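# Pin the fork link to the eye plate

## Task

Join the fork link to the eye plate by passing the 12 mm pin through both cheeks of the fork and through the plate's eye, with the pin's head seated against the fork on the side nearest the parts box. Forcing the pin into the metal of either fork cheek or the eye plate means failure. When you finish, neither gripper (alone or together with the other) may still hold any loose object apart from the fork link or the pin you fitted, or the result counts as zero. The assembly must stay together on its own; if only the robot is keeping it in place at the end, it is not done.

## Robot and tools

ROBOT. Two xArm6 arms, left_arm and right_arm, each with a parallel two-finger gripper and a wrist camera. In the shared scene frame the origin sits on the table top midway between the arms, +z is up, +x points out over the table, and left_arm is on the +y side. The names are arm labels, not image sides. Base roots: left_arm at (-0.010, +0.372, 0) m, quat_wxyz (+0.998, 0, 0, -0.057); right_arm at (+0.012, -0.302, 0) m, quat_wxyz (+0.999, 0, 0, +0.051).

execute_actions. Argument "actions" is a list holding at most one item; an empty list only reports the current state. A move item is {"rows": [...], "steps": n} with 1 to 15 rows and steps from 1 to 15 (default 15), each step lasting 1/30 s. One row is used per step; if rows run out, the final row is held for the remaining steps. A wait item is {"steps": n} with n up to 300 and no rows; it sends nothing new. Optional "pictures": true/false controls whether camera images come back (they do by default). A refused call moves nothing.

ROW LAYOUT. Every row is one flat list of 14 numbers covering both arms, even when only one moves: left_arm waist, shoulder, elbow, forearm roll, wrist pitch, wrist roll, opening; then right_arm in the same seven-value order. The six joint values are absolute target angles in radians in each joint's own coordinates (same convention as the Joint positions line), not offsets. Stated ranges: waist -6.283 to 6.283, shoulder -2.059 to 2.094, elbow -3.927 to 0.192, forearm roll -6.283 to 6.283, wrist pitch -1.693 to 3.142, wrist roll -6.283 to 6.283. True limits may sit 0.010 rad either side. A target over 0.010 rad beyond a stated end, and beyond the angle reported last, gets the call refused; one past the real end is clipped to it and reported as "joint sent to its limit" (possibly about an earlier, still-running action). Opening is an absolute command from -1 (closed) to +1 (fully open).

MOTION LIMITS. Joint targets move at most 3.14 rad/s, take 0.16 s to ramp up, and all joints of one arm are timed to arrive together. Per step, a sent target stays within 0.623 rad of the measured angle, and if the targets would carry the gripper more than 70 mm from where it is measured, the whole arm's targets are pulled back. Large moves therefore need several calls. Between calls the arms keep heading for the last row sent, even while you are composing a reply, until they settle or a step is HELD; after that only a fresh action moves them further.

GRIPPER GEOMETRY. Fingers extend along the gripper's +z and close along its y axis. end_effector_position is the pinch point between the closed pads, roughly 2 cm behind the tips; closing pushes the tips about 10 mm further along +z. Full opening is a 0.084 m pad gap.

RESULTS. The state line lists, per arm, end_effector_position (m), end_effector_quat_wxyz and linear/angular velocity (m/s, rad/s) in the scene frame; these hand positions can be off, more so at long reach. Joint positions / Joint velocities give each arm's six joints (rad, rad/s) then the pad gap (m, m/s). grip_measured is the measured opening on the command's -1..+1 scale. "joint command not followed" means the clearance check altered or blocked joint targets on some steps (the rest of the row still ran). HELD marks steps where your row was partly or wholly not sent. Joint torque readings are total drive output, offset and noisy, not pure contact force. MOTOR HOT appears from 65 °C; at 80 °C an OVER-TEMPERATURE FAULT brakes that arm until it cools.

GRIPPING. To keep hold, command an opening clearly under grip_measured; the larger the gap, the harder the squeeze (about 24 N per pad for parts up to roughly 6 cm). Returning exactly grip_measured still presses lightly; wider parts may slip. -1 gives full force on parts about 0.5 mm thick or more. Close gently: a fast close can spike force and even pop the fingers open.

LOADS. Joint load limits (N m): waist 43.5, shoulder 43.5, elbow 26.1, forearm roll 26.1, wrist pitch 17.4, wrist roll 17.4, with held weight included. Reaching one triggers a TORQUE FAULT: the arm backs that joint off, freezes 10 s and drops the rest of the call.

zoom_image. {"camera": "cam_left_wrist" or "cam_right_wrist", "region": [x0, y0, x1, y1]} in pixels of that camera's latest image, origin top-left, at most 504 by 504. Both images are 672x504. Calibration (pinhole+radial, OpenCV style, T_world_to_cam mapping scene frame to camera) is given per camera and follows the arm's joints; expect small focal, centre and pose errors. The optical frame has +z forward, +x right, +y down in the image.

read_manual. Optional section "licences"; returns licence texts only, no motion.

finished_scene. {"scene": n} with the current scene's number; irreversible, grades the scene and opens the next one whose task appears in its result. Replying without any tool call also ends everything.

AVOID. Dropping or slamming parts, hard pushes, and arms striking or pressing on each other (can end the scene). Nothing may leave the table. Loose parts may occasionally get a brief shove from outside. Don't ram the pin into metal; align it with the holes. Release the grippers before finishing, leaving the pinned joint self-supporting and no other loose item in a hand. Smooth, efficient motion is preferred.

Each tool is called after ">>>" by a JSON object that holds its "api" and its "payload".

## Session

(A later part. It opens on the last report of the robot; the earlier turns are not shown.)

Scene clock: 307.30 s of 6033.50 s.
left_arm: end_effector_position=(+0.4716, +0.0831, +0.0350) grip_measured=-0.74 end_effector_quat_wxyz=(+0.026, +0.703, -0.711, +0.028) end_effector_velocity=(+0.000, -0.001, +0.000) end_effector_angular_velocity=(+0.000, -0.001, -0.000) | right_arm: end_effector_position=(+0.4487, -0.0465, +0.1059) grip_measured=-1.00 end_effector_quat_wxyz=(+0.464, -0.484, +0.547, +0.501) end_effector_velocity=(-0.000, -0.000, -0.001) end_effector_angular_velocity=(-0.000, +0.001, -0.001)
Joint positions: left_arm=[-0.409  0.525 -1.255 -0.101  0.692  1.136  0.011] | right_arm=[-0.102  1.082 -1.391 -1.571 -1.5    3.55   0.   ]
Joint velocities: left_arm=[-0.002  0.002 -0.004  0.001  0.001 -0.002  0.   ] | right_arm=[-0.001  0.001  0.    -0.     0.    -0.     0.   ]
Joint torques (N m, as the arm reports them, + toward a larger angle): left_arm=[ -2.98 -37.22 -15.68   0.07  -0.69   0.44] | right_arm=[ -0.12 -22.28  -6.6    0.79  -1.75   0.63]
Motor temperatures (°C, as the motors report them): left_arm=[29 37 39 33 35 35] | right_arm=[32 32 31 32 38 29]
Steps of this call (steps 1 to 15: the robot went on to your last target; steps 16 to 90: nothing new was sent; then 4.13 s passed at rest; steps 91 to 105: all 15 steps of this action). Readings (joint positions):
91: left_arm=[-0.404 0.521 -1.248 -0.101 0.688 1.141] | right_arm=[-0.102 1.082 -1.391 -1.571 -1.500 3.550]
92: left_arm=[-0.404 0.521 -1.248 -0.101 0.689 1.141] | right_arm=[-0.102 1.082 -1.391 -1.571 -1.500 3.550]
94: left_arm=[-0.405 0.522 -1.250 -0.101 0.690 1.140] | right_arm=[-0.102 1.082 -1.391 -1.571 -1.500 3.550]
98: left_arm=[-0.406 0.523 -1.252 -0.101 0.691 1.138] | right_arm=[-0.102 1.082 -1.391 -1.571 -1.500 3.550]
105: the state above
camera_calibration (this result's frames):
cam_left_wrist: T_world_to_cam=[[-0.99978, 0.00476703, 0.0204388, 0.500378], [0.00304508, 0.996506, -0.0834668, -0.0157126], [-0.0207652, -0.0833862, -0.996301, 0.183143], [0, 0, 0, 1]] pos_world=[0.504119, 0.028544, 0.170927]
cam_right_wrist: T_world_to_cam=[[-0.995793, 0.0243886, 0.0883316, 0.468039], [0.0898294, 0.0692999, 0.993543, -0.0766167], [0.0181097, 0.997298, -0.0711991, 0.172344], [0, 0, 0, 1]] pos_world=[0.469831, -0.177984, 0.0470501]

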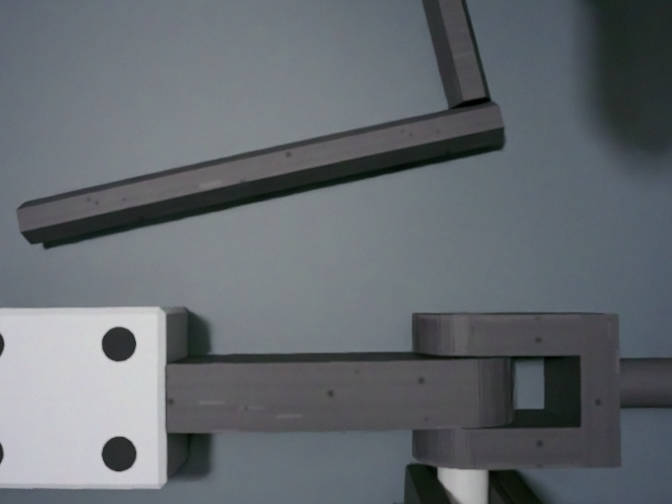

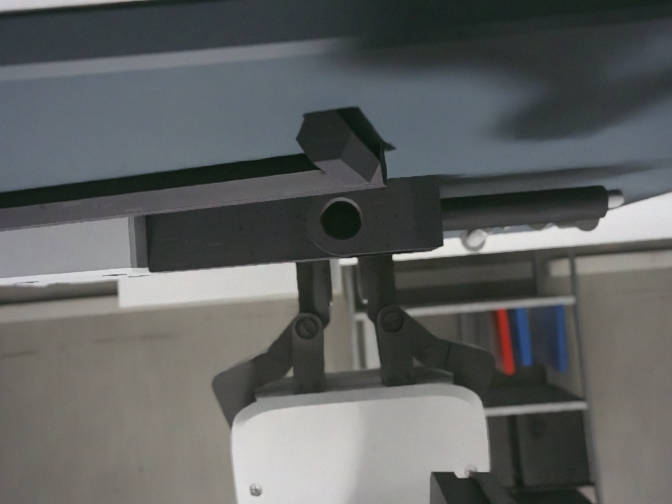

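>>> {"api": "execute_actions", "payload": {"actions": [{"rows":[[-0.4091,0.5249,-1.2560,-0.101,0.6923,1.1359,-0.35,-0.102,1.082,-1.391,-1.5708,-1.5,3.55,-1]],"steps":10}], "pictures": false}}

>>> {"api": "execute_actions", "payload": {"actions": [{"rows":[[-0.3667,0.4866,-1.1917,-0.101,0.6664,1.1783,-0.35,-0.102,1.082,-1.391,-1.5708,-1.5,3.55,-1]]}], "pictures": false}}

>>> {"api": "execute_actions", "payload": {"actions": [{"rows":[[-0.3667,0.4866,-1.1917,-0.101,0.6664,1.1783,-0.65,-0.102,1.082,-1.391,-1.5708,-1.5,3.55,-1]]}], "pictures": false}}

>>> {"api": "execute_actions", "payload": {"actions": [{"rows":[[-0.3691,0.4887,-1.1953,-0.101,0.6678,1.1759,-0.65,-0.102,1.082,-1.391,-1.5708,-1.5,3.55,-1],[-0.3691,0.4887,-1.1953,-0.101,0.6678,1.1759,-0.65,-0.102,1.082,-1.391,-1.5708,-1.5,3.55,-1],[-0.3691,0.4887,-1.1953,-0.101,0.6678,1.1759,-0.65,-0.102,1.082,-1.391,-1.5708,-1.5,3.55,-1],[-0.3691,0.4887,-1.1953,-0.101,0.6678,1.1759,-0.65,-0.102,1.082,-1.391,-1.5708,-1.5,3.55,-1],[-0.3691,0.4887,-1.1953,-0.101,0.6678,1.1759,-0.65,-0.102,1.082,-1.391,-1.5708,-1.5,3.55,-1],[-0.3691,0.4887,-1.1953,-0.101,0.6678,1.1759,-0.65,-0.102,1.082,-1.391,-1.5708,-1.5,3.55,-1],[-0.3714,0.4909,-1.1988,-0.101,0.6693,1.1736,-0.65,-0.102,1.082,-1.391,-1.5708,-1.5,3.55,-1]]}]}}

Scene clock: 325.67 s of 6033.50 s.
left_arm: end_effector_position=(+0.4714, +0.0829, +0.0349) grip_measured=-0.37 end_effector_quat_wxyz=(+0.026, +0.703, -0.711, +0.028) end_effector_velocity=(+0.003, -0.000, +0.003) end_effector_angular_velocity=(-0.004, -0.007, +0.003) | right_arm: end_effector_position=(+0.4487, -0.0465, +0.1059) grip_measured=-1.00 end_effector_quat_wxyz=(+0.464, -0.484, +0.547, +0.501) end_effector_velocity=(-0.000, +0.001, +0.000) end_effector_angular_velocity=(-0.001, -0.002, +0.001)
Joint positions: left_arm=[-0.409  0.525 -1.256 -0.101  0.693  1.136  0.028] | right_arm=[-0.102  1.082 -1.391 -1.571 -1.5    3.55   0.   ]
Joint velocities: left_arm=[ 0.002 -0.003 -0.003  0.    -0.003 -0.001  0.   ] | right_arm=[ 0.001 -0.001 -0.     0.     0.001 -0.001  0.   ]
Joint torques (N m, as the arm reports them, + toward a larger angle): left_arm=[ -0.28 -40.05 -18.05   0.68  -1.34   0.27] | right_arm=[ -0.19 -22.34  -6.53   0.64  -1.74   0.58]
Motor temperatures (°C, as the motors report them): left_arm=[29 37 39 33 35 35] | right_arm=[32 32 31 32 38 29]
Steps of this call (steps 1 to 15: the robot went on to your last target; steps 16 to 90: nothing new was sent; then 15.03 s passed at rest; steps 91 to 100: all 10 steps of this action). Readings (joint positions):
91: left_arm=[-0.409 0.525 -1.256 -0.101 0.692 1.136] | right_arm=[-0.102 1.082 -1.391 -1.571 -1.500 3.550]
92: left_arm=[-0.409 0.525 -1.256 -0.101 0.693 1.136] | right_arm=[-0.102 1.082 -1.391 -1.571 -1.500 3.550]
94: left_arm=[-0.410 0.526 -1.255 -0.101 0.693 1.136] | right_arm=[-0.102 1.082 -1.391 -1.571 -1.500 3.550]
98: left_arm=[-0.410 0.525 -1.255 -0.101 0.693 1.136] | right_arm=[-0.102 1.082 -1.391 -1.571 -1.500 3.550]
100: the state above

Scene clock: 326.17 s of 6033.50 s.
left_arm: end_effector_position=(+0.4715, +0.1101, +0.0348) grip_measured=-0.37 end_effector_quat_wxyz=(+0.023, +0.703, -0.710, +0.029) end_effector_velocity=(-0.000, +0.003, -0.001) end_effector_angular_velocity=(+0.000, +0.001, +0.000) | right_arm: end_effector_position=(+0.4487, -0.0465, +0.1059) grip_measured=-1.00 end_effector_quat_wxyz=(+0.464, -0.484, +0.547, +0.501) end_effector_velocity=(-0.000, -0.000, +0.000) end_effector_angular_velocity=(+0.001, +0.000, -0.000)
Joint positions: left_arm=[-0.367  0.487 -1.193 -0.101  0.667  1.178  0.028] | right_arm=[-0.102  1.082 -1.391 -1.571 -1.5    3.55   0.   ]
Joint velocities: left_arm=[ 0.004 -0.003  0.007 -0.001 -0.003  0.005 -0.   ] | right_arm=[-0.     0.    -0.    -0.    -0.001 -0.     0.   ]
Joint torques (N m, as the arm reports them, + toward a larger angle): left_arm=[ -0.44 -38.96 -17.9    0.27  -1.35   0.33] | right_arm=[ -0.19 -22.32  -6.6    0.69  -1.77   0.58]
Motor temperatures (°C, as the motors report them): left_arm=[29 37 39 33 35 35] | right_arm=[32 32 31 32 38 29]
Steps of this call (steps 1 to 15: all 15 steps of this action). Readings (joint positions):
1: left_arm=[-0.409 0.525 -1.256 -0.101 0.692 1.136] | right_arm=[-0.102 1.082 -1.391 -1.571 -1.500 3.550]
2: left_arm=[-0.407 0.523 -1.252 -0.101 0.690 1.139] | right_arm=[-0.102 1.082 -1.391 -1.571 -1.500 3.550]
4: left_arm=[-0.392 0.508 -1.227 -0.101 0.680 1.155] | right_arm=[-0.102 1.082 -1.391 -1.571 -1.500 3.550]
8: left_arm=[-0.370 0.491 -1.199 -0.101 0.670 1.173] | right_arm=[-0.102 1.082 -1.391 -1.571 -1.500 3.550]
15: the state above

Scene clock: 326.67 s of 6033.50 s.
left_arm: end_effector_position=(+0.4714, +0.1105, +0.0348) grip_measured=-0.58 end_effector_quat_wxyz=(+0.023, +0.703, -0.710, +0.029) end_effector_velocity=(+0.000, +0.000, +0.000) end_effector_angular_velocity=(-0.000, -0.001, +0.001) | right_arm: end_effector_position=(+0.4487, -0.0465, +0.1059) grip_measured=-1.00 end_effector_quat_wxyz=(+0.464, -0.484, +0.547, +0.501) end_effector_velocity=(-0.000, +0.001, -0.001) end_effector_angular_velocity=(-0.001, +0.001, +0.001)
Joint positions: left_arm=[-0.367  0.487 -1.192 -0.101  0.666  1.178  0.019] | right_arm=[-0.102  1.082 -1.391 -1.571 -1.5    3.55   0.   ]
Joint velocities: left_arm=[ 0. -0. -0. -0. -0. -0.  0.] | right_arm=[ 0.001  0.001 -0.    -0.     0.002  0.     0.   ]
Joint torques (N m, as the arm reports them, + toward a larger angle): left_arm=[  0.46 -39.09 -17.77   0.45  -1.26   0.31] | right_arm=[ -0.21 -22.48  -6.64   0.9   -1.87   0.58]
Motor temperatures (°C, as the motors report them): left_arm=[29 37 39 33 35 35] | right_arm=[32 32 31 32 38 29]
Steps of this call (steps 1 to 15: all 15 steps of this action). Readings (joint positions):
1: left_arm=[-0.367 0.487 -1.192 -0.101 0.667 1.178] | right_arm=[-0.102 1.082 -1.391 -1.571 -1.500 3.550]
2: left_arm=[-0.367 0.487 -1.192 -0.101 0.667 1.178] | right_arm=[-0.102 1.082 -1.391 -1.571 -1.500 3.550]
4: left_arm=[-0.367 0.487 -1.192 -0.101 0.666 1.178] | right_arm=[-0.102 1.082 -1.391 -1.571 -1.500 3.550]
8: left_arm=[-0.367 0.487 -1.192 -0.101 0.666 1.178] | right_arm=[-0.102 1.082 -1.391 -1.571 -1.500 3.550]
15: the state above

Scene clock: 327.17 s of 6033.50 s.
left_arm: end_effector_position=(+0.4714, +0.1093, +0.0342) grip_measured=-0.58 end_effector_quat_wxyz=(+0.024, +0.704, -0.709, +0.028) end_effector_velocity=(+0.001, -0.002, +0.001) end_effector_angular_velocity=(-0.001, -0.002, -0.001) | right_arm: end_effector_position=(+0.4487, -0.0465, +0.1059) grip_measured=-1.00 end_effector_quat_wxyz=(+0.464, -0.484, +0.547, +0.501) end_effector_velocity=(+0.000, -0.000, +0.000) end_effector_angular_velocity=(+0.000, -0.000, -0.000)
Joint positions: left_arm=[-0.369  0.491 -1.197 -0.1    0.67   1.174  0.019] | right_arm=[-0.102  1.082 -1.391 -1.571 -1.5    3.55   0.   ]
Joint velocities: left_arm=[-0.003  0.001 -0.004  0.     0.001 -0.002  0.   ] | right_arm=[-0.001 -0.    -0.    -0.    -0.    -0.     0.   ]
Joint torques (N m, as the arm reports them, + toward a larger angle): left_arm=[ -8.39 -39.43 -21.2   -1.2   -2.55   0.26] | right_arm=[ -0.12 -22.43  -6.55   0.88  -1.73   0.59]
Motor temperatures (°C, as the motors report them): left_arm=[29 37 39 33 35 35] | right_arm=[32 32 31 32 38 29]
Steps of this call (steps 1 to 15: all 15 steps of this action). Readings (joint positions):
1: left_arm=[-0.367 0.487 -1.192 -0.101 0.666 1.178] | right_arm=[-0.102 1.082 -1.391 -1.571 -1.500 3.550]
2: left_arm=[-0.367 0.487 -1.192 -0.101 0.667 1.178] | right_arm=[-0.102 1.082 -1.391 -1.571 -1.500 3.550]
4: left_arm=[-0.367 0.488 -1.193 -0.101 0.668 1.177] | right_arm=[-0.102 1.082 -1.391 -1.571 -1.500 3.550]
8: left_arm=[-0.368 0.489 -1.195 -0.100 0.669 1.176] | right_arm=[-0.102 1.082 -1.391 -1.571 -1.500 3.550]
15: the state above
camera_calibration (this result's frames):
cam_left_wrist: T_world_to_cam=[[-0.999825, 0.00135925, 0.0186579, 0.500526], [-0.000142538, 0.996774, -0.0802545, -0.0404808], [-0.0187068, -0.0802431, -0.9966, 0.183256], [0, 0, 0, 1]] pos_world=[0.503861, 0.0543749, 0.170045]
cam_right_wrist: T_world_to_cam=[[-0.995793, 0.0243883, 0.0883315, 0.468039], [0.0898292, 0.0693, 0.993543, -0.0766167], [0.0181094, 0.997298, -0.0711992, 0.172344], [0, 0, 0, 1]] pos_world=[0.469831, -0.177983, 0.0470502]

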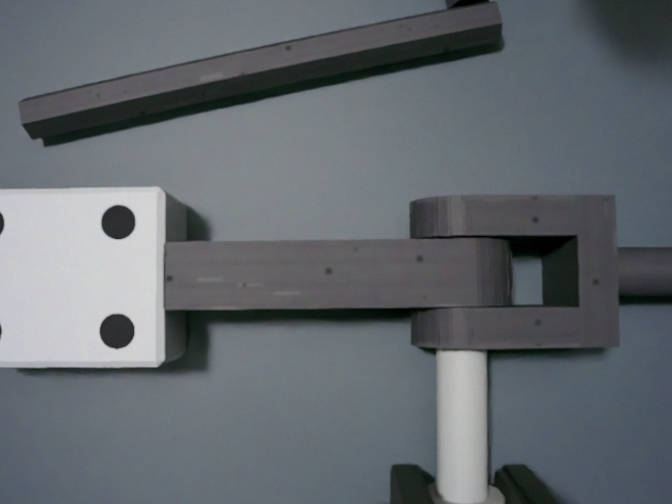

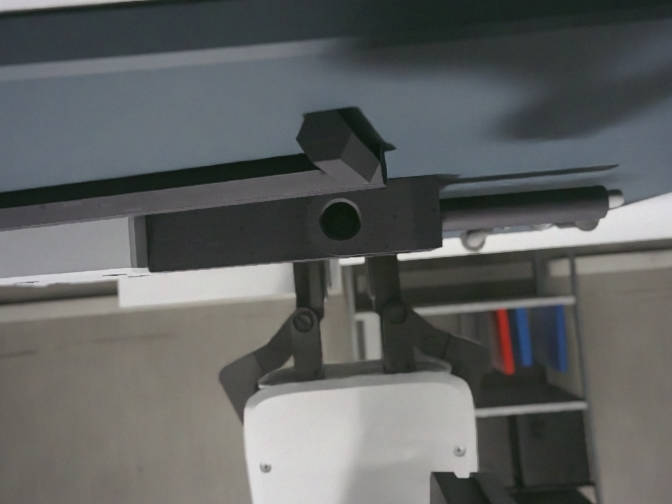

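>>> {"api": "execute_actions", "payload": {"actions": [{"rows":[[-0.3700,0.4861,-1.1977,-0.101,0.6730,1.1750,-0.65,-0.102,1.082,-1.391,-1.5708,-1.5,3.55,-1]]}], "pictures": false}}

>>> {"api": "execute_actions", "payload": {"actions": [{"rows":[[-0.3731,0.4889,-1.2025,-0.101,0.6749,1.1719,-0.65,-0.102,1.082,-1.391,-1.5708,-1.5,3.55,-1]]}]}}

>>> {"api": "zoom_image", "payload": {"camera": "cam_right_wrist", "region": [260, 170, 420, 290]}}

Scene clock: 332.97 s of 6033.50 s.
left_arm: end_effector_position=(+0.4721, +0.1067, +0.0378) grip_measured=-0.58 end_effector_quat_wxyz=(+0.023, +0.703, -0.711, +0.031) end_effector_velocity=(-0.003, +0.000, -0.002) end_effector_angular_velocity=(+0.002, +0.006, -0.001) | right_arm: end_effector_position=(+0.4487, -0.0465, +0.1059) grip_measured=-1.00 end_effector_quat_wxyz=(+0.464, -0.484, +0.547, +0.501) end_effector_velocity=(+0.000, -0.000, +0.001) end_effector_angular_velocity=(+0.002, -0.001, +0.000)
Joint positions: left_arm=[-0.372  0.486 -1.199 -0.102  0.672  1.175  0.019] | right_arm=[-0.102  1.082 -1.391 -1.571 -1.5    3.55   0.   ]
Joint velocities: left_arm=[-0.002  0.001  0.004 -0.001  0.001 -0.001 -0.   ] | right_arm=[-0.001 -0.001 -0.    -0.    -0.002 -0.     0.   ]
Joint torques (N m, as the arm reports them, + toward a larger angle): left_arm=[  2.14 -41.13 -18.87   0.32  -1.54   0.29] | right_arm=[ -0.33 -22.23  -6.39   0.77  -1.75   0.63]
Motor temperatures (°C, as the motors report them): left_arm=[29 37 40 33 35 35] | right_arm=[32 32 31 32 38 29]
Steps of this call (steps 1 to 15: the robot went on to your last target; steps 16 to 90: nothing new was sent; then 2.30 s passed at rest; steps 91 to 105: all 15 steps of this action). Readings (joint positions):
91: left_arm=[-0.371 0.491 -1.199 -0.101 0.669 1.174] | right_arm=[-0.102 1.082 -1.391 -1.571 -1.500 3.550]
92: left_arm=[-0.371 0.490 -1.199 -0.101 0.670 1.174] | right_arm=[-0.102 1.082 -1.391 -1.571 -1.500 3.550]
94: left_arm=[-0.375 0.488 -1.201 -0.102 0.670 1.174] | right_arm=[-0.102 1.082 -1.391 -1.571 -1.500 3.550]
98: left_arm=[-0.374 0.487 -1.200 -0.102 0.671 1.175] | right_arm=[-0.102 1.082 -1.391 -1.571 -1.500 3.550]
105: the state above

Scene clock: 333.47 s of 6033.50 s.
left_arm: end_effector_position=(+0.4719, +0.1064, +0.0369) grip_measured=-0.58 end_effector_quat_wxyz=(+0.024, +0.703, -0.710, +0.029) end_effector_velocity=(-0.000, -0.001, -0.000) end_effector_angular_velocity=(-0.000, +0.001, -0.001) | right_arm: end_effector_position=(+0.4487, -0.0465, +0.1059) grip_measured=-1.00 end_effector_quat_wxyz=(+0.464, -0.484, +0.547, +0.501) end_effector_velocity=(-0.000, +0.000, -0.000) end_effector_angular_velocity=(+0.001, +0.001, +0.000)
Joint positions: left_arm=[-0.373  0.489 -1.202 -0.101  0.675  1.172  0.019] | right_arm=[-0.102  1.082 -1.391 -1.571 -1.5    3.55   0.   ]
Joint velocities: left_arm=[-0.002  0.001 -0.001 -0.001  0.     0.    -0.   ] | right_arm=[ 0.     0.001  0.    -0.    -0.001  0.     0.   ]
Joint torques (N m, as the arm reports them, + toward a larger angle): left_arm=[ -1.02 -40.14 -19.05   0.23  -1.75   0.38] | right_arm=[ -0.21 -22.47  -6.51   0.79  -1.82   0.65]
Motor temperatures (°C, as the motors report them): left_arm=[29 37 40 33 35 35] | right_arm=[32 32 31 32 38 29]
Steps of this call (steps 1 to 15: all 15 steps of this action). Readings (joint positions):
1: left_arm=[-0.372 0.486 -1.199 -0.102 0.672 1.175] | right_arm=[-0.102 1.082 -1.391 -1.571 -1.500 3.550]
2: left_arm=[-0.372 0.486 -1.200 -0.101 0.672 1.174] | right_arm=[-0.102 1.082 -1.391 -1.571 -1.500 3.550]
4: left_arm=[-0.372 0.487 -1.201 -0.101 0.674 1.173] | right_arm=[-0.102 1.082 -1.391 -1.571 -1.500 3.550]
8: left_arm=[-0.372 0.488 -1.202 -0.101 0.675 1.172] | right_arm=[-0.102 1.082 -1.391 -1.571 -1.500 3.550]
15: the state above
camera_calibration (this result's frames):
cam_left_wrist: T_world_to_cam=[[-0.999856, 0.00316973, 0.01667, 0.500836], [0.00178706, 0.996605, -0.0823139, -0.0382067], [-0.0168743, -0.0822723, -0.996467, 0.18502], [0, 0, 0, 1]] pos_world=[0.503954, 0.0517115, 0.172873]
cam_right_wrist: T_world_to_cam=[[-0.995793, 0.0243885, 0.0883316, 0.468039], [0.0898293, 0.0693001, 0.993543, -0.0766167], [0.0181097, 0.997298, -0.0711993, 0.172344], [0, 0, 0, 1]] pos_world=[0.469831, -0.177983, 0.0470502]

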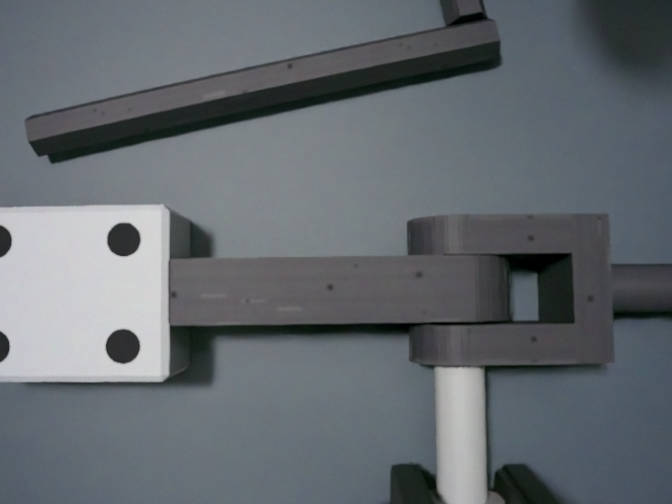

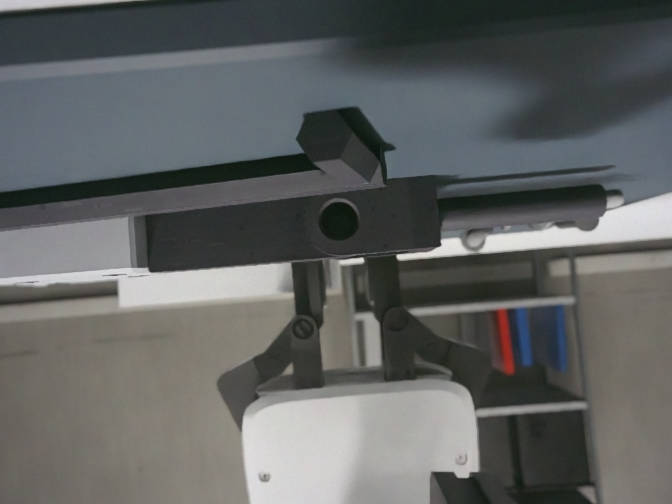

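Region (260, 170, 420, 290) of cam_right_wrist's 672x504 image, scaled by 3.150, with more detail than that image has; it fills the top 378 rows of this view, and the rest is white.

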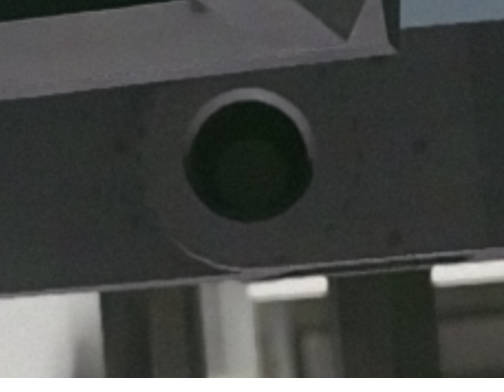

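>>> {"api": "execute_actions", "payload": {"actions": [{"rows":[[-0.3764,0.4942,-1.2114,-0.101,0.6785,1.1686,-0.65,-0.102,1.082,-1.391,-1.5708,-1.5,3.55,-1],[-0.3764,0.4942,-1.2114,-0.101,0.6785,1.1686,-0.65,-0.102,1.082,-1.391,-1.5708,-1.5,3.55,-1],[-0.3764,0.4942,-1.2114,-0.101,0.6785,1.1686,-0.65,-0.102,1.082,-1.391,-1.5708,-1.5,3.55,-1],[-0.3764,0.4942,-1.2114,-0.101,0.6785,1.1686,-0.65,-0.102,1.082,-1.391,-1.5708,-1.5,3.55,-1],[-0.3764,0.4942,-1.2114,-0.101,0.6785,1.1686,-0.65,-0.102,1.082,-1.391,-1.5708,-1.5,3.55,-1],[-0.3764,0.4942,-1.2114,-0.101,0.6785,1.1686,-0.65,-0.102,1.082,-1.391,-1.5708,-1.5,3.55,-1],[-0.3803,0.4977,-1.2173,-0.101,0.6809,1.1647,-0.65,-0.102,1.082,-1.391,-1.5708,-1.5,3.55,-1]]}], "pictures": false}}

Scene clock: 340.33 s of 6033.50 s.
left_arm: end_effector_position=(+0.4723, +0.1010, +0.0368) grip_measured=-0.58 end_effector_quat_wxyz=(+0.024, +0.703, -0.711, +0.029) end_effector_velocity=(+0.000, +0.000, -0.001) end_effector_angular_velocity=(+0.001, +0.002, +0.003) | right_arm: end_effector_position=(+0.4487, -0.0465, +0.1059) grip_measured=-1.00 end_effector_quat_wxyz=(+0.464, -0.484, +0.547, +0.501) end_effector_velocity=(+0.000, -0.000, -0.001) end_effector_angular_velocity=(-0.001, +0.001, -0.001)
Joint positions: left_arm=[-0.381  0.498 -1.217 -0.101  0.681  1.165  0.019] | right_arm=[-0.102  1.082 -1.391 -1.571 -1.5    3.55   0.   ]
Joint velocities: left_arm=[ 0.     0.003 -0.003  0.001  0.003 -0.004  0.   ] | right_arm=[-0.001  0.001  0.    -0.     0.001  0.     0.   ]
Joint torques (N m, as the arm reports them, + toward a larger angle): left_arm=[ -0.03 -41.91 -20.97   0.09  -2.32   0.04] | right_arm=[ -0.1  -22.23  -6.45   0.76  -1.85   0.54]
Motor temperatures (°C, as the motors report them): left_arm=[29 37 40 33 35 35] | right_arm=[32 32 31 32 38 29]
Steps of this call (steps 1 to 15: the robot went on to your last target; steps 16 to 90: nothing new was sent; then 3.37 s passed at rest; steps 91 to 105: all 15 steps of this action). Readings (joint positions):
91: left_arm=[-0.373 0.489 -1.203 -0.101 0.675 1.172] | right_arm=[-0.102 1.082 -1.391 -1.571 -1.500 3.550]
92: left_arm=[-0.373 0.490 -1.204 -0.101 0.676 1.171] | right_arm=[-0.102 1.082 -1.391 -1.571 -1.500 3.550]
94: left_arm=[-0.374 0.492 -1.207 -0.101 0.678 1.170] | right_arm=[-0.102 1.082 -1.391 -1.571 -1.500 3.550]
98: left_arm=[-0.376 0.495 -1.210 -0.101 0.679 1.168] | right_arm=[-0.102 1.082 -1.391 -1.571 -1.500 3.550]
105: the state above

>>> {"api": "execute_actions", "payload": {"actions": [{"rows":[[-0.3803,0.4977,-1.2173,-0.101,0.6809,1.1647,-0.35,-0.102,1.082,-1.391,-1.5708,-1.5,3.55,-1]],"steps":10}], "pictures": false}}

>>> {"api": "execute_actions", "payload": {"actions": [{"rows":[[-0.3552,0.4777,-1.1784,-0.101,0.662,1.1898,-0.35,-0.102,1.082,-1.391,-1.5708,-1.5,3.55,-1]]}], "pictures": false}}

>>> {"api": "execute_actions", "payload": {"actions": [{"rows":[[-0.3552,0.4777,-1.1784,-0.101,0.662,1.1898,-1,-0.102,1.082,-1.391,-1.5708,-1.5,3.55,-1]]}], "pictures": false}}

>>> {"api": "execute_actions", "payload": {"actions": [{"rows":[[-0.3615,0.4834,-1.1879,-0.101,0.6658,1.1835,-1,-0.102,1.082,-1.391,-1.5708,-1.5,3.55,-1],[-0.3615,0.4834,-1.1879,-0.101,0.6658,1.1835,-1,-0.102,1.082,-1.391,-1.5708,-1.5,3.55,-1],[-0.3615,0.4834,-1.1879,-0.101,0.6658,1.1835,-1,-0.102,1.082,-1.391,-1.5708,-1.5,3.55,-1],[-0.3615,0.4834,-1.1879,-0.101,0.6658,1.1835,-1,-0.102,1.082,-1.391,-1.5708,-1.5,3.55,-1],[-0.3615,0.4834,-1.1879,-0.101,0.6658,1.1835,-1,-0.102,1.082,-1.391,-1.5708,-1.5,3.55,-1],[-0.3615,0.4834,-1.1879,-0.101,0.6658,1.1835,-1,-0.102,1.082,-1.391,-1.5708,-1.5,3.55,-1],[-0.3615,0.4834,-1.1879,-0.101,0.6658,1.1835,-1,-0.102,1.082,-1.391,-1.5708,-1.5,3.55,-1],[-0.3678,0.4891,-1.1974,-0.101,0.6696,1.1772,-1,-0.102,1.082,-1.391,-1.5708,-1.5,3.55,-1]]}]}}

Scene clock: 354.47 s of 6033.50 s.
left_arm: end_effector_position=(+0.4732, +0.1010, +0.0374) grip_measured=-0.37 end_effector_quat_wxyz=(+0.024, +0.703, -0.710, +0.030) end_effector_velocity=(-0.006, +0.002, -0.006) end_effector_angular_velocity=(+0.008, +0.016, -0.003) | right_arm: end_effector_position=(+0.4487, -0.0465, +0.1059) grip_measured=-1.00 end_effector_quat_wxyz=(+0.464, -0.484, +0.547, +0.501) end_effector_velocity=(-0.000, +0.000, +0.000) end_effector_angular_velocity=(+0.001, -0.000, +0.000)
Joint positions: left_arm=[-0.38   0.497 -1.218 -0.101  0.68   1.165  0.028] | right_arm=[-0.102  1.082 -1.391 -1.571 -1.5    3.55   0.   ]
Joint velocities: left_arm=[-0.002  0.005  0.007 -0.     0.006  0.001  0.   ] | right_arm=[ 0.    -0.    -0.     0.    -0.001  0.     0.   ]
Joint torques (N m, as the arm reports them, + toward a larger angle): left_arm=[ -0.22 -40.16 -18.32   0.24  -1.23   0.38] | right_arm=[ -0.24 -22.34  -6.55   0.92  -1.78   0.59]
Motor temperatures (°C, as the motors report them): left_arm=[29 37 41 33 35 35] | right_arm=[32 32 31 32 38 29]
Steps of this call (steps 1 to 15: the robot went on to your last target; steps 16 to 90: nothing new was sent; then 10.80 s passed at rest; steps 91 to 100: all 10 steps of this action). Readings (joint positions):
91: left_arm=[-0.380 0.498 -1.217 -0.101 0.681 1.165] | right_arm=[-0.102 1.082 -1.391 -1.571 -1.500 3.550]
92: left_arm=[-0.380 0.498 -1.218 -0.101 0.680 1.165] | right_arm=[-0.102 1.082 -1.391 -1.571 -1.500 3.550]
94: left_arm=[-0.379 0.496 -1.220 -0.101 0.679 1.164] | right_arm=[-0.102 1.082 -1.391 -1.571 -1.500 3.550]
98: left_arm=[-0.380 0.497 -1.219 -0.101 0.680 1.165] | right_arm=[-0.102 1.082 -1.391 -1.571 -1.500 3.550]
100: the state above

Scene clock: 354.97 s of 6033.50 s.
left_arm: end_effector_position=(+0.4719, +0.1173, +0.0352) grip_measured=-0.37 end_effector_quat_wxyz=(+0.023, +0.703, -0.710, +0.029) end_effector_velocity=(-0.001, +0.002, -0.001) end_effector_angular_velocity=(+0.001, +0.002, +0.001) | right_arm: end_effector_position=(+0.4487, -0.0465, +0.1059) grip_measured=-1.00 end_effector_quat_wxyz=(+0.464, -0.484, +0.547, +0.501) end_effector_velocity=(+0.000, -0.000, +0.000) end_effector_angular_velocity=(+0.001, -0.001, +0.000)
Joint positions: left_arm=[-0.356  0.478 -1.179 -0.101  0.662  1.19   0.028] | right_arm=[-0.102  1.082 -1.391 -1.571 -1.5    3.55   0.   ]
Joint velocities: left_arm=[ 0.002 -0.002  0.006 -0.    -0.002  0.002  0.   ] | right_arm=[-0.    -0.    -0.     0.    -0.001 -0.     0.   ]
Joint torques (N m, as the arm reports them, + toward a larger angle): left_arm=[ -0.45 -38.54 -17.73   0.43  -1.2    0.29] | right_arm=[ -0.36 -22.42  -6.61   0.77  -1.81   0.52]
Motor temperatures (°C, as the motors report them): left_arm=[29 37 41 33 35 35] | right_arm=[32 32 31 32 38 29]
Steps of this call (steps 1 to 15: all 15 steps of this action). Readings (joint positions):
1: left_arm=[-0.380 0.497 -1.218 -0.101 0.680 1.165] | right_arm=[-0.102 1.082 -1.391 -1.571 -1.500 3.550]
2: left_arm=[-0.378 0.496 -1.214 -0.101 0.678 1.167] | right_arm=[-0.102 1.082 -1.391 -1.571 -1.500 3.550]
4: left_arm=[-0.368 0.487 -1.198 -0.101 0.671 1.178] | right_arm=[-0.102 1.082 -1.391 -1.571 -1.500 3.550]
8: left_arm=[-0.357 0.480 -1.182 -0.101 0.664 1.187] | right_arm=[-0.102 1.082 -1.391 -1.571 -1.500 3.550]
15: the state above

Scene clock: 355.47 s of 6033.50 s.
left_arm: end_effector_position=(+0.4719, +0.1175, +0.0352) grip_measured=-1.00 end_effector_quat_wxyz=(+0.023, +0.703, -0.710, +0.029) end_effector_velocity=(-0.000, -0.000, -0.000) end_effector_angular_velocity=(-0.001, +0.001, +0.001) | right_arm: end_effector_position=(+0.4487, -0.0465, +0.1059) grip_measured=-1.00 end_effector_quat_wxyz=(+0.464, -0.484, +0.547, +0.501) end_effector_velocity=(-0.001, +0.000, -0.000) end_effector_angular_velocity=(+0.002, +0.002, +0.002)
Joint positions: left_arm=[-0.355  0.478 -1.178 -0.101  0.662  1.19   0.   ] | right_arm=[-0.102  1.082 -1.391 -1.571 -1.5    3.55   0.   ]
Joint velocities: left_arm=[-0.     0.     0.    -0.001  0.     0.     0.   ] | right_arm=[ 0.001  0.001 -0.    -0.    -0.002  0.001  0.   ]
Joint torques (N m, as the arm reports them, + toward a larger angle): left_arm=[ -0.57 -39.38 -17.8    0.41  -1.38   0.31] | right_arm=[ -0.23 -22.2   -6.59   0.69  -1.69   0.52]
Motor temperatures (°C, as the motors report them): left_arm=[29 37 41 33 35 35] | right_arm=[32 32 31 32 38 29]
Steps of this call (steps 1 to 15: all 15 steps of this action). Readings (joint positions):
1: left_arm=[-0.356 0.478 -1.179 -0.101 0.662 1.190] | right_arm=[-0.102 1.082 -1.391 -1.571 -1.500 3.550]
2: left_arm=[-0.355 0.478 -1.179 -0.101 0.662 1.190] | right_arm=[-0.102 1.082 -1.391 -1.571 -1.500 3.550]
4: left_arm=[-0.355 0.478 -1.179 -0.101 0.662 1.190] | right_arm=[-0.102 1.082 -1.391 -1.571 -1.500 3.550]
8: left_arm=[-0.355 0.478 -1.178 -0.101 0.662 1.190] | right_arm=[-0.102 1.082 -1.391 -1.571 -1.500 3.550]
15: the state above

Scene clock: 355.97 s of 6033.50 s.
left_arm: end_effector_position=(+0.4721, +0.1109, +0.0349) grip_measured=-1.00 end_effector_quat_wxyz=(+0.024, +0.704, -0.710, +0.028) end_effector_velocity=(+0.000, -0.002, +0.000) end_effector_angular_velocity=(+0.001, +0.004, +0.004) | right_arm: end_effector_position=(+0.4487, -0.0465, +0.1059) grip_measured=-1.00 end_effector_quat_wxyz=(+0.464, -0.484, +0.547, +0.501) end_effector_velocity=(-0.000, +0.000, -0.000) end_effector_angular_velocity=(-0.000, +0.001, +0.001)
Joint positions: left_arm=[-0.366  0.488 -1.195 -0.1    0.67   1.178  0.   ] | right_arm=[-0.102  1.082 -1.391 -1.571 -1.5    3.55   0.   ]
Joint velocities: left_arm=[-0.002  0.005 -0.009 -0.     0.008 -0.007  0.   ] | right_arm=[ 0.001  0.001  0.     0.     0.    -0.     0.   ]
Joint torques (N m, as the arm reports them, + toward a larger angle): left_arm=[ -4.41 -38.89 -19.24  -0.39  -1.84   0.2 ] | right_arm=[ -0.2  -22.49  -6.5    0.76  -1.76   0.42]
Motor temperatures (°C, as the motors report them): left_arm=[29 37 41 33 35 35] | right_arm=[32 32 31 32 38 29]
Steps of this call (steps 1 to 15: all 15 steps of this action). Readings (joint positions):
1: left_arm=[-0.355 0.478 -1.179 -0.101 0.662 1.190] | right_arm=[-0.102 1.082 -1.391 -1.571 -1.500 3.550]
2: left_arm=[-0.356 0.479 -1.180 -0.101 0.663 1.189] | right_arm=[-0.102 1.082 -1.391 -1.571 -1.500 3.550]
4: left_arm=[-0.359 0.481 -1.184 -0.101 0.664 1.186] | right_arm=[-0.102 1.082 -1.391 -1.571 -1.500 3.550]
8: left_arm=[-0.361 0.483 -1.187 -0.101 0.665 1.184] | right_arm=[-0.102 1.082 -1.391 -1.571 -1.500 3.550]
15: the state above
camera_calibration (this result's frames):
cam_left_wrist: T_world_to_cam=[[-0.999841, 0.00201645, 0.0176975, 0.501147], [0.000581356, 0.996736, -0.0807236, -0.0423917], [-0.0178025, -0.0807005, -0.996579, 0.183673], [0, 0, 0, 1]] pos_world=[0.504362, 0.0560654, 0.170754]
cam_right_wrist: T_world_to_cam=[[-0.995793, 0.0243886, 0.0883317, 0.468039], [0.0898295, 0.0692999, 0.993543, -0.0766168], [0.0181097, 0.997298, -0.0711991, 0.172344], [0, 0, 0, 1]] pos_world=[0.469831, -0.177984, 0.0470501]

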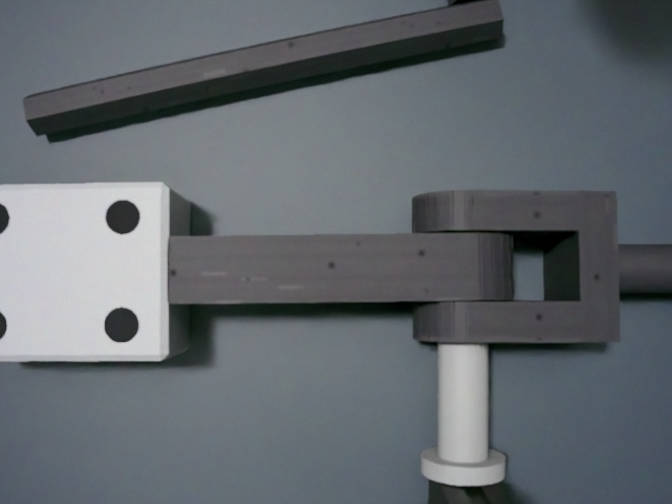

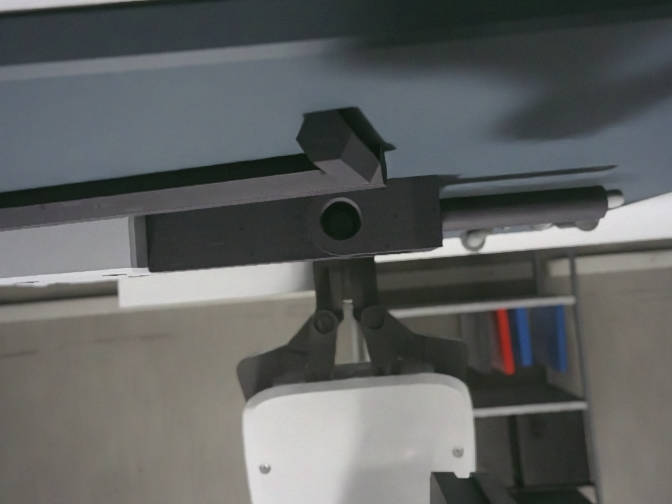

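Binding again; lift 1 mm while pressing.

>>> {"api": "execute_actions", "payload": {"actions": [{"rows":[[-0.3694,0.4887,-1.2003,-0.101,0.6729,1.1756,-1,-0.102,1.082,-1.391,-1.5708,-1.5,3.55,-1]]}], "pictures": false}}

>>> {"api": "execute_actions", "payload": {"actions": [{"rows":[[-0.3741,0.4930,-1.2074,-0.101,0.6758,1.1709,-1,-0.102,1.082,-1.391,-1.5708,-1.5,3.55,-1]]}], "pictures": false}}

Scene clock: 360.17 s of 6033.50 s.
left_arm: end_effector_position=(+0.4722, +0.1060, +0.0367) grip_measured=-1.00 end_effector_quat_wxyz=(+0.024, +0.702, -0.711, +0.030) end_effector_velocity=(-0.001, -0.006, +0.000) end_effector_angular_velocity=(-0.002, -0.004, -0.010) | right_arm: end_effector_position=(+0.4487, -0.0465, +0.1059) grip_measured=-1.00 end_effector_quat_wxyz=(+0.464, -0.484, +0.547, +0.501) end_effector_velocity=(+0.000, -0.001, +0.000) end_effector_angular_velocity=(+0.000, +0.000, -0.001)
Joint positions: left_arm=[-0.373  0.489 -1.202 -0.103  0.671  1.176  0.   ] | right_arm=[-0.102  1.082 -1.391 -1.571 -1.5    3.55   0.   ]
Joint velocities: left_arm=[-0.011  0.002 -0.003 -0.    -0.004 -0.001  0.   ] | right_arm=[-0.001  0.    -0.    -0.    -0.     0.     0.   ]
Joint torques (N m, as the arm reports them, + toward a larger angle): left_arm=[ -6.6  -44.92 -24.68  -1.18  -3.05   0.33] | right_arm=[ -0.16 -22.5   -6.57   0.68  -1.77   0.61]
Motor temperatures (°C, as the motors report them): left_arm=[29 37 41 33 35 35] | right_arm=[32 32 31 32 38 29]
Steps of this call (steps 1 to 15: the robot went on to your last target; steps 16 to 90: nothing new was sent; then 0.70 s passed at rest; steps 91 to 105: all 15 steps of this action). Readings (joint positions):
91: left_arm=[-0.367 0.489 -1.197 -0.101 0.670 1.177] | right_arm=[-0.102 1.082 -1.391 -1.571 -1.500 3.550]
92: left_arm=[-0.367 0.489 -1.198 -0.101 0.670 1.177] | right_arm=[-0.102 1.082 -1.391 -1.571 -1.500 3.550]
94: left_arm=[-0.367 0.489 -1.199 -0.101 0.671 1.176] | right_arm=[-0.102 1.082 -1.391 -1.571 -1.500 3.550]
98: left_arm=[-0.367 0.490 -1.199 -0.101 0.673 1.176] | right_arm=[-0.102 1.082 -1.391 -1.571 -1.500 3.550]
105: the state above

Scene clock: 360.67 s of 6033.50 s.
left_arm: end_effector_position=(+0.4727, +0.1043, +0.0370) grip_measured=-1.00 end_effector_quat_wxyz=(+0.024, +0.703, -0.710, +0.030) end_effector_velocity=(+0.004, +0.001, +0.003) end_effector_angular_velocity=(-0.004, -0.008, +0.005) | right_arm: end_effector_position=(+0.4487, -0.0465, +0.1059) grip_measured=-1.00 end_effector_quat_wxyz=(+0.464, -0.484, +0.547, +0.501) end_effector_velocity=(-0.000, -0.000, +0.000) end_effector_angular_velocity=(+0.001, -0.001, +0.000)
Joint positions: left_arm=[-0.375  0.493 -1.208 -0.101  0.675  1.171  0.   ] | right_arm=[-0.102  1.082 -1.391 -1.571 -1.5    3.55   0.   ]
Joint velocities: left_arm=[ 0.004 -0.002 -0.004  0.    -0.002 -0.001  0.   ] | right_arm=[-0.    -0.     0.    -0.    -0.001 -0.001  0.   ]
Joint torques (N m, as the arm reports them, + toward a larger angle): left_arm=[ -3.07 -43.05 -21.93  -0.34  -2.33   0.35] | right_arm=[  0.16 -22.33  -6.6    0.75  -1.75   0.57]
Motor temperatures (°C, as the motors report them): left_arm=[29 37 41 33 35 35] | right_arm=[32 32 31 32 38 29]
Steps of this call (steps 1 to 15: all 15 steps of this action). Readings (joint positions):
1: left_arm=[-0.373 0.489 -1.202 -0.102 0.671 1.176] | right_arm=[-0.102 1.082 -1.391 -1.571 -1.500 3.550]
2: left_arm=[-0.373 0.490 -1.203 -0.102 0.672 1.175] | right_arm=[-0.102 1.082 -1.391 -1.571 -1.500 3.550]
4: left_arm=[-0.375 0.492 -1.206 -0.102 0.673 1.173] | right_arm=[-0.102 1.082 -1.391 -1.571 -1.500 3.550]
8: left_arm=[-0.376 0.492 -1.208 -0.102 0.675 1.171] | right_arm=[-0.102 1.082 -1.391 -1.571 -1.500 3.550]
15: the state above

Advancing by stick-slip. Continue.

>>> {"api": "execute_actions", "payload": {"actions": [{"rows":[[-0.3788,0.4973,-1.2145,-0.101,0.6787,1.1662,-1,-0.102,1.082,-1.391,-1.5708,-1.5,3.55,-1]]}], "pictures": false}}

>>> {"api": "execute_actions", "payload": {"actions": [{"rows":[[-0.3835,0.5016,-1.2216,-0.101,0.6816,1.1615,-1,-0.102,1.082,-1.391,-1.5708,-1.5,3.55,-1]]}]}}

Scene clock: 366.30 s of 6033.50 s.
left_arm: end_effector_position=(+0.4724, +0.1035, +0.0361) grip_measured=-1.00 end_effector_quat_wxyz=(+0.024, +0.703, -0.710, +0.028) end_effector_velocity=(-0.000, -0.001, +0.000) end_effector_angular_velocity=(-0.001, +0.000, +0.002) | right_arm: end_effector_position=(+0.4487, -0.0465, +0.1059) grip_measured=-1.00 end_effector_quat_wxyz=(+0.464, -0.484, +0.547, +0.501) end_effector_velocity=(-0.001, +0.000, +0.000) end_effector_angular_velocity=(+0.002, +0.001, +0.002)
Joint positions: left_arm=[-0.377  0.497 -1.213 -0.1    0.68   1.166  0.   ] | right_arm=[-0.102  1.082 -1.391 -1.571 -1.5    3.55   0.   ]
Joint velocities: left_arm=[-0.002  0.001 -0.001 -0.002 -0.001 -0.003  0.   ] | right_arm=[ 0.001  0.001 -0.     0.    -0.002 -0.     0.   ]
Joint torques (N m, as the arm reports them, + toward a larger angle): left_arm=[ -8.91 -36.73 -20.84  -1.37  -2.72   0.28] | right_arm=[ -0.15 -22.28  -6.41   0.72  -1.84   0.61]
Motor temperatures (°C, as the motors report them): left_arm=[29 37 41 33 35 35] | right_arm=[32 32 31 32 38 29]
Steps of this call (steps 1 to 15: the robot went on to your last target; steps 16 to 90: nothing new was sent; then 2.13 s passed at rest; steps 91 to 105: all 15 steps of this action). Readings (joint positions):
91: left_arm=[-0.374 0.493 -1.208 -0.101 0.676 1.171] | right_arm=[-0.102 1.082 -1.391 -1.571 -1.500 3.550]
92: left_arm=[-0.375 0.494 -1.209 -0.101 0.676 1.170] | right_arm=[-0.102 1.082 -1.391 -1.571 -1.500 3.550]
94: left_arm=[-0.376 0.495 -1.211 -0.101 0.678 1.168] | right_arm=[-0.102 1.082 -1.391 -1.571 -1.500 3.550]
98: left_arm=[-0.376 0.496 -1.213 -0.100 0.680 1.167] | right_arm=[-0.102 1.082 -1.391 -1.571 -1.500 3.550]
105: the state above

Scene clock: 366.80 s of 6033.50 s.
left_arm: end_effector_position=(+0.4728, +0.1023, +0.0359) grip_measured=-1.00 end_effector_quat_wxyz=(+0.025, +0.705, -0.709, +0.027) end_effector_velocity=(+0.001, +0.000, -0.002) end_effector_angular_velocity=(-0.001, +0.003, +0.003) | right_arm: end_effector_position=(+0.4487, -0.0465, +0.1059) grip_measured=-1.00 end_effector_quat_wxyz=(+0.464, -0.484, +0.547, +0.501) end_effector_velocity=(-0.000, +0.000, -0.000) end_effector_angular_velocity=(+0.000, +0.000, +0.001)
Joint positions: left_arm=[-0.378  0.501 -1.22  -0.1    0.684  1.162  0.   ] | right_arm=[-0.102  1.082 -1.391 -1.571 -1.5    3.55   0.   ]
Joint velocities: left_arm=[ 0.001  0.008 -0.006 -0.003  0.001  0.     0.   ] | right_arm=[ 0.001  0.    -0.     0.    -0.    -0.     0.   ]
Joint torques (N m, as the arm reports them, + toward a larger angle): left_arm=[-20.69 -31.38 -26.41  -3.82  -5.77   0.18] | right_arm=[ -0.03 -22.54  -6.55   0.87  -1.78   0.55]
Motor temperatures (°C, as the motors report them): left_arm=[29 37 41 33 35 35] | right_arm=[32 32 31 32 38 29]
Steps of this call (steps 1 to 15: all 15 steps of this action). Readings (joint positions):
1: left_arm=[-0.377 0.497 -1.214 -0.100 0.680 1.166] | right_arm=[-0.102 1.082 -1.391 -1.571 -1.500 3.550]
2: left_arm=[-0.377 0.497 -1.215 -0.100 0.681 1.165] | right_arm=[-0.102 1.082 -1.391 -1.571 -1.500 3.550]
4: left_arm=[-0.378 0.499 -1.217 -0.100 0.683 1.164] | right_arm=[-0.102 1.082 -1.391 -1.571 -1.500 3.550]
8: left_arm=[-0.378 0.500 -1.219 -0.099 0.685 1.162] | right_arm=[-0.102 1.082 -1.391 -1.571 -1.500 3.550]
15: the state above
camera_calibration (this result's frames):
cam_left_wrist: T_world_to_cam=[[-0.999773, -0.000721042, 0.0213153, 0.501975], [-0.00244109, 0.996729, -0.08078, -0.0323102], [-0.0211873, -0.0808137, -0.996504, 0.185579], [0, 0, 0, 1]] pos_world=[0.505714, 0.0475638, 0.171621]
cam_right_wrist: T_world_to_cam=[[-0.995793, 0.0243885, 0.0883314, 0.468039], [0.0898291, 0.0693001, 0.993543, -0.0766166], [0.0181097, 0.997298, -0.0711993, 0.172344], [0, 0, 0, 1]] pos_world=[0.469831, -0.177984, 0.0470502]

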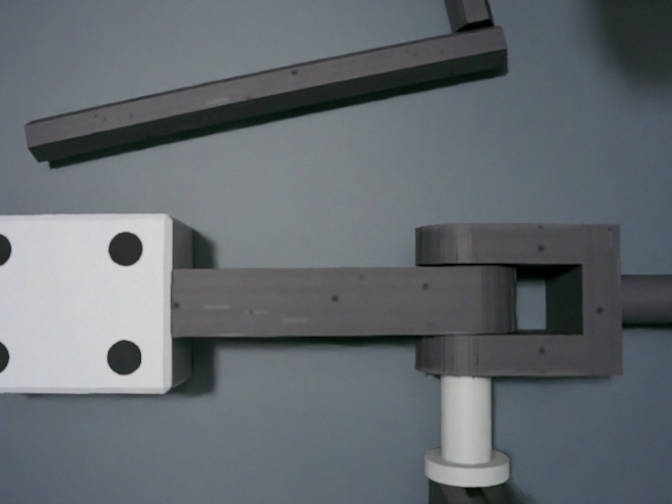

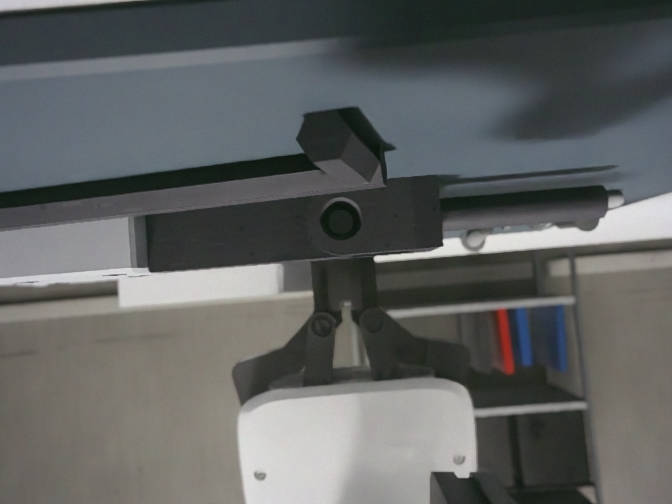

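>>> {"api": "execute_actions", "payload": {"actions": [{"rows":[[-0.3694,0.4887,-1.2003,-0.101,0.6729,1.1756,-1,-0.102,1.082,-1.391,-1.5708,-1.5,3.55,-1]]}]}}

>>> {"api": "zoom_image", "payload": {"camera": "cam_right_wrist", "region": [290, 180, 390, 260]}}

Scene clock: 371.37 s of 6033.50 s.
left_arm: end_effector_position=(+0.4735, +0.1061, +0.0379) grip_measured=-1.00 end_effector_quat_wxyz=(+0.023, +0.702, -0.711, +0.032) end_effector_velocity=(-0.011, +0.015, -0.013) end_effector_angular_velocity=(+0.024, +0.038, +0.007) | right_arm: end_effector_position=(+0.4487, -0.0465, +0.1059) grip_measured=-1.00 end_effector_quat_wxyz=(+0.464, -0.484, +0.547, +0.501) end_effector_velocity=(-0.000, +0.000, -0.000) end_effector_angular_velocity=(-0.001, -0.000, +0.000)
Joint positions: left_arm=[-0.372  0.488 -1.203 -0.102  0.671  1.175  0.   ] | right_arm=[-0.102  1.082 -1.391 -1.571 -1.5    3.55   0.   ]
Joint velocities: left_arm=[0.015 0.004 0.026 0.006 0.014 0.002 0.   ] | right_arm=[ 0.001 -0.     0.    -0.     0.001 -0.     0.   ]
Joint torques (N m, as the arm reports them, + toward a larger angle): left_arm=[ -0.38 -39.51 -17.56   0.42  -1.25   0.36] | right_arm=[ -0.19 -22.22  -6.54   0.8   -1.77   0.56]
Motor temperatures (°C, as the motors report them): left_arm=[29 37 42 33 36 35] | right_arm=[32 32 31 32 38 29]
Steps of this call (steps 1 to 15: the robot went on to your last target; steps 16 to 90: nothing new was sent; then 1.07 s passed at rest; steps 91 to 105: all 15 steps of this action). Readings (joint positions):
91: left_arm=[-0.378 0.502 -1.221 -0.101 0.685 1.162] | right_arm=[-0.102 1.082 -1.391 -1.571 -1.500 3.550]
92: left_arm=[-0.377 0.500 -1.219 -0.101 0.683 1.164] | right_arm=[-0.102 1.082 -1.391 -1.571 -1.500 3.550]
94: left_arm=[-0.376 0.497 -1.212 -0.103 0.676 1.169] | right_arm=[-0.102 1.082 -1.391 -1.571 -1.500 3.550]
98: left_arm=[-0.375 0.492 -1.207 -0.104 0.670 1.174] | right_arm=[-0.102 1.082 -1.391 -1.571 -1.500 3.550]
105: the state above
camera_calibration (this result's frames):
cam_left_wrist: T_world_to_cam=[[-0.999921, 0.00484344, 0.0116181, 0.502498], [0.00383662, 0.996359, -0.0851675, -0.0386417], [-0.0119883, -0.0851162, -0.996299, 0.184041], [0, 0, 0, 1]] pos_world=[0.504813, 0.0517321, 0.174231]
cam_right_wrist: T_world_to_cam=[[-0.995793, 0.0243886, 0.0883315, 0.468039], [0.0898292, 0.0692999, 0.993543, -0.0766167], [0.0181097, 0.997298, -0.0711991, 0.172344], [0, 0, 0, 1]] pos_world=[0.469831, -0.177984, 0.0470502]

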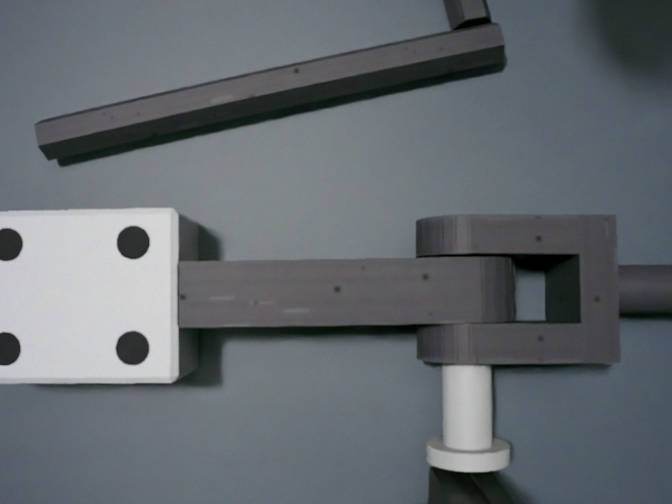

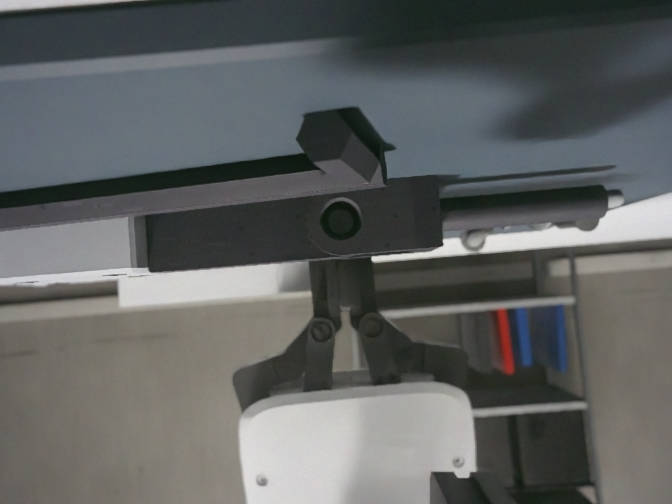

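Region (290, 180, 390, 260) of cam_right_wrist's 672x504 image, scaled by 5.040, with more detail than that image has; it fills the top 403 rows of this view, and the rest is white.

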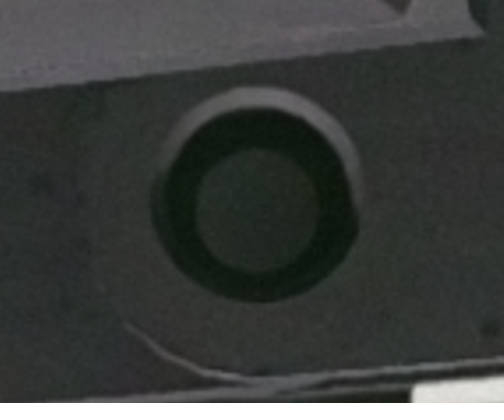

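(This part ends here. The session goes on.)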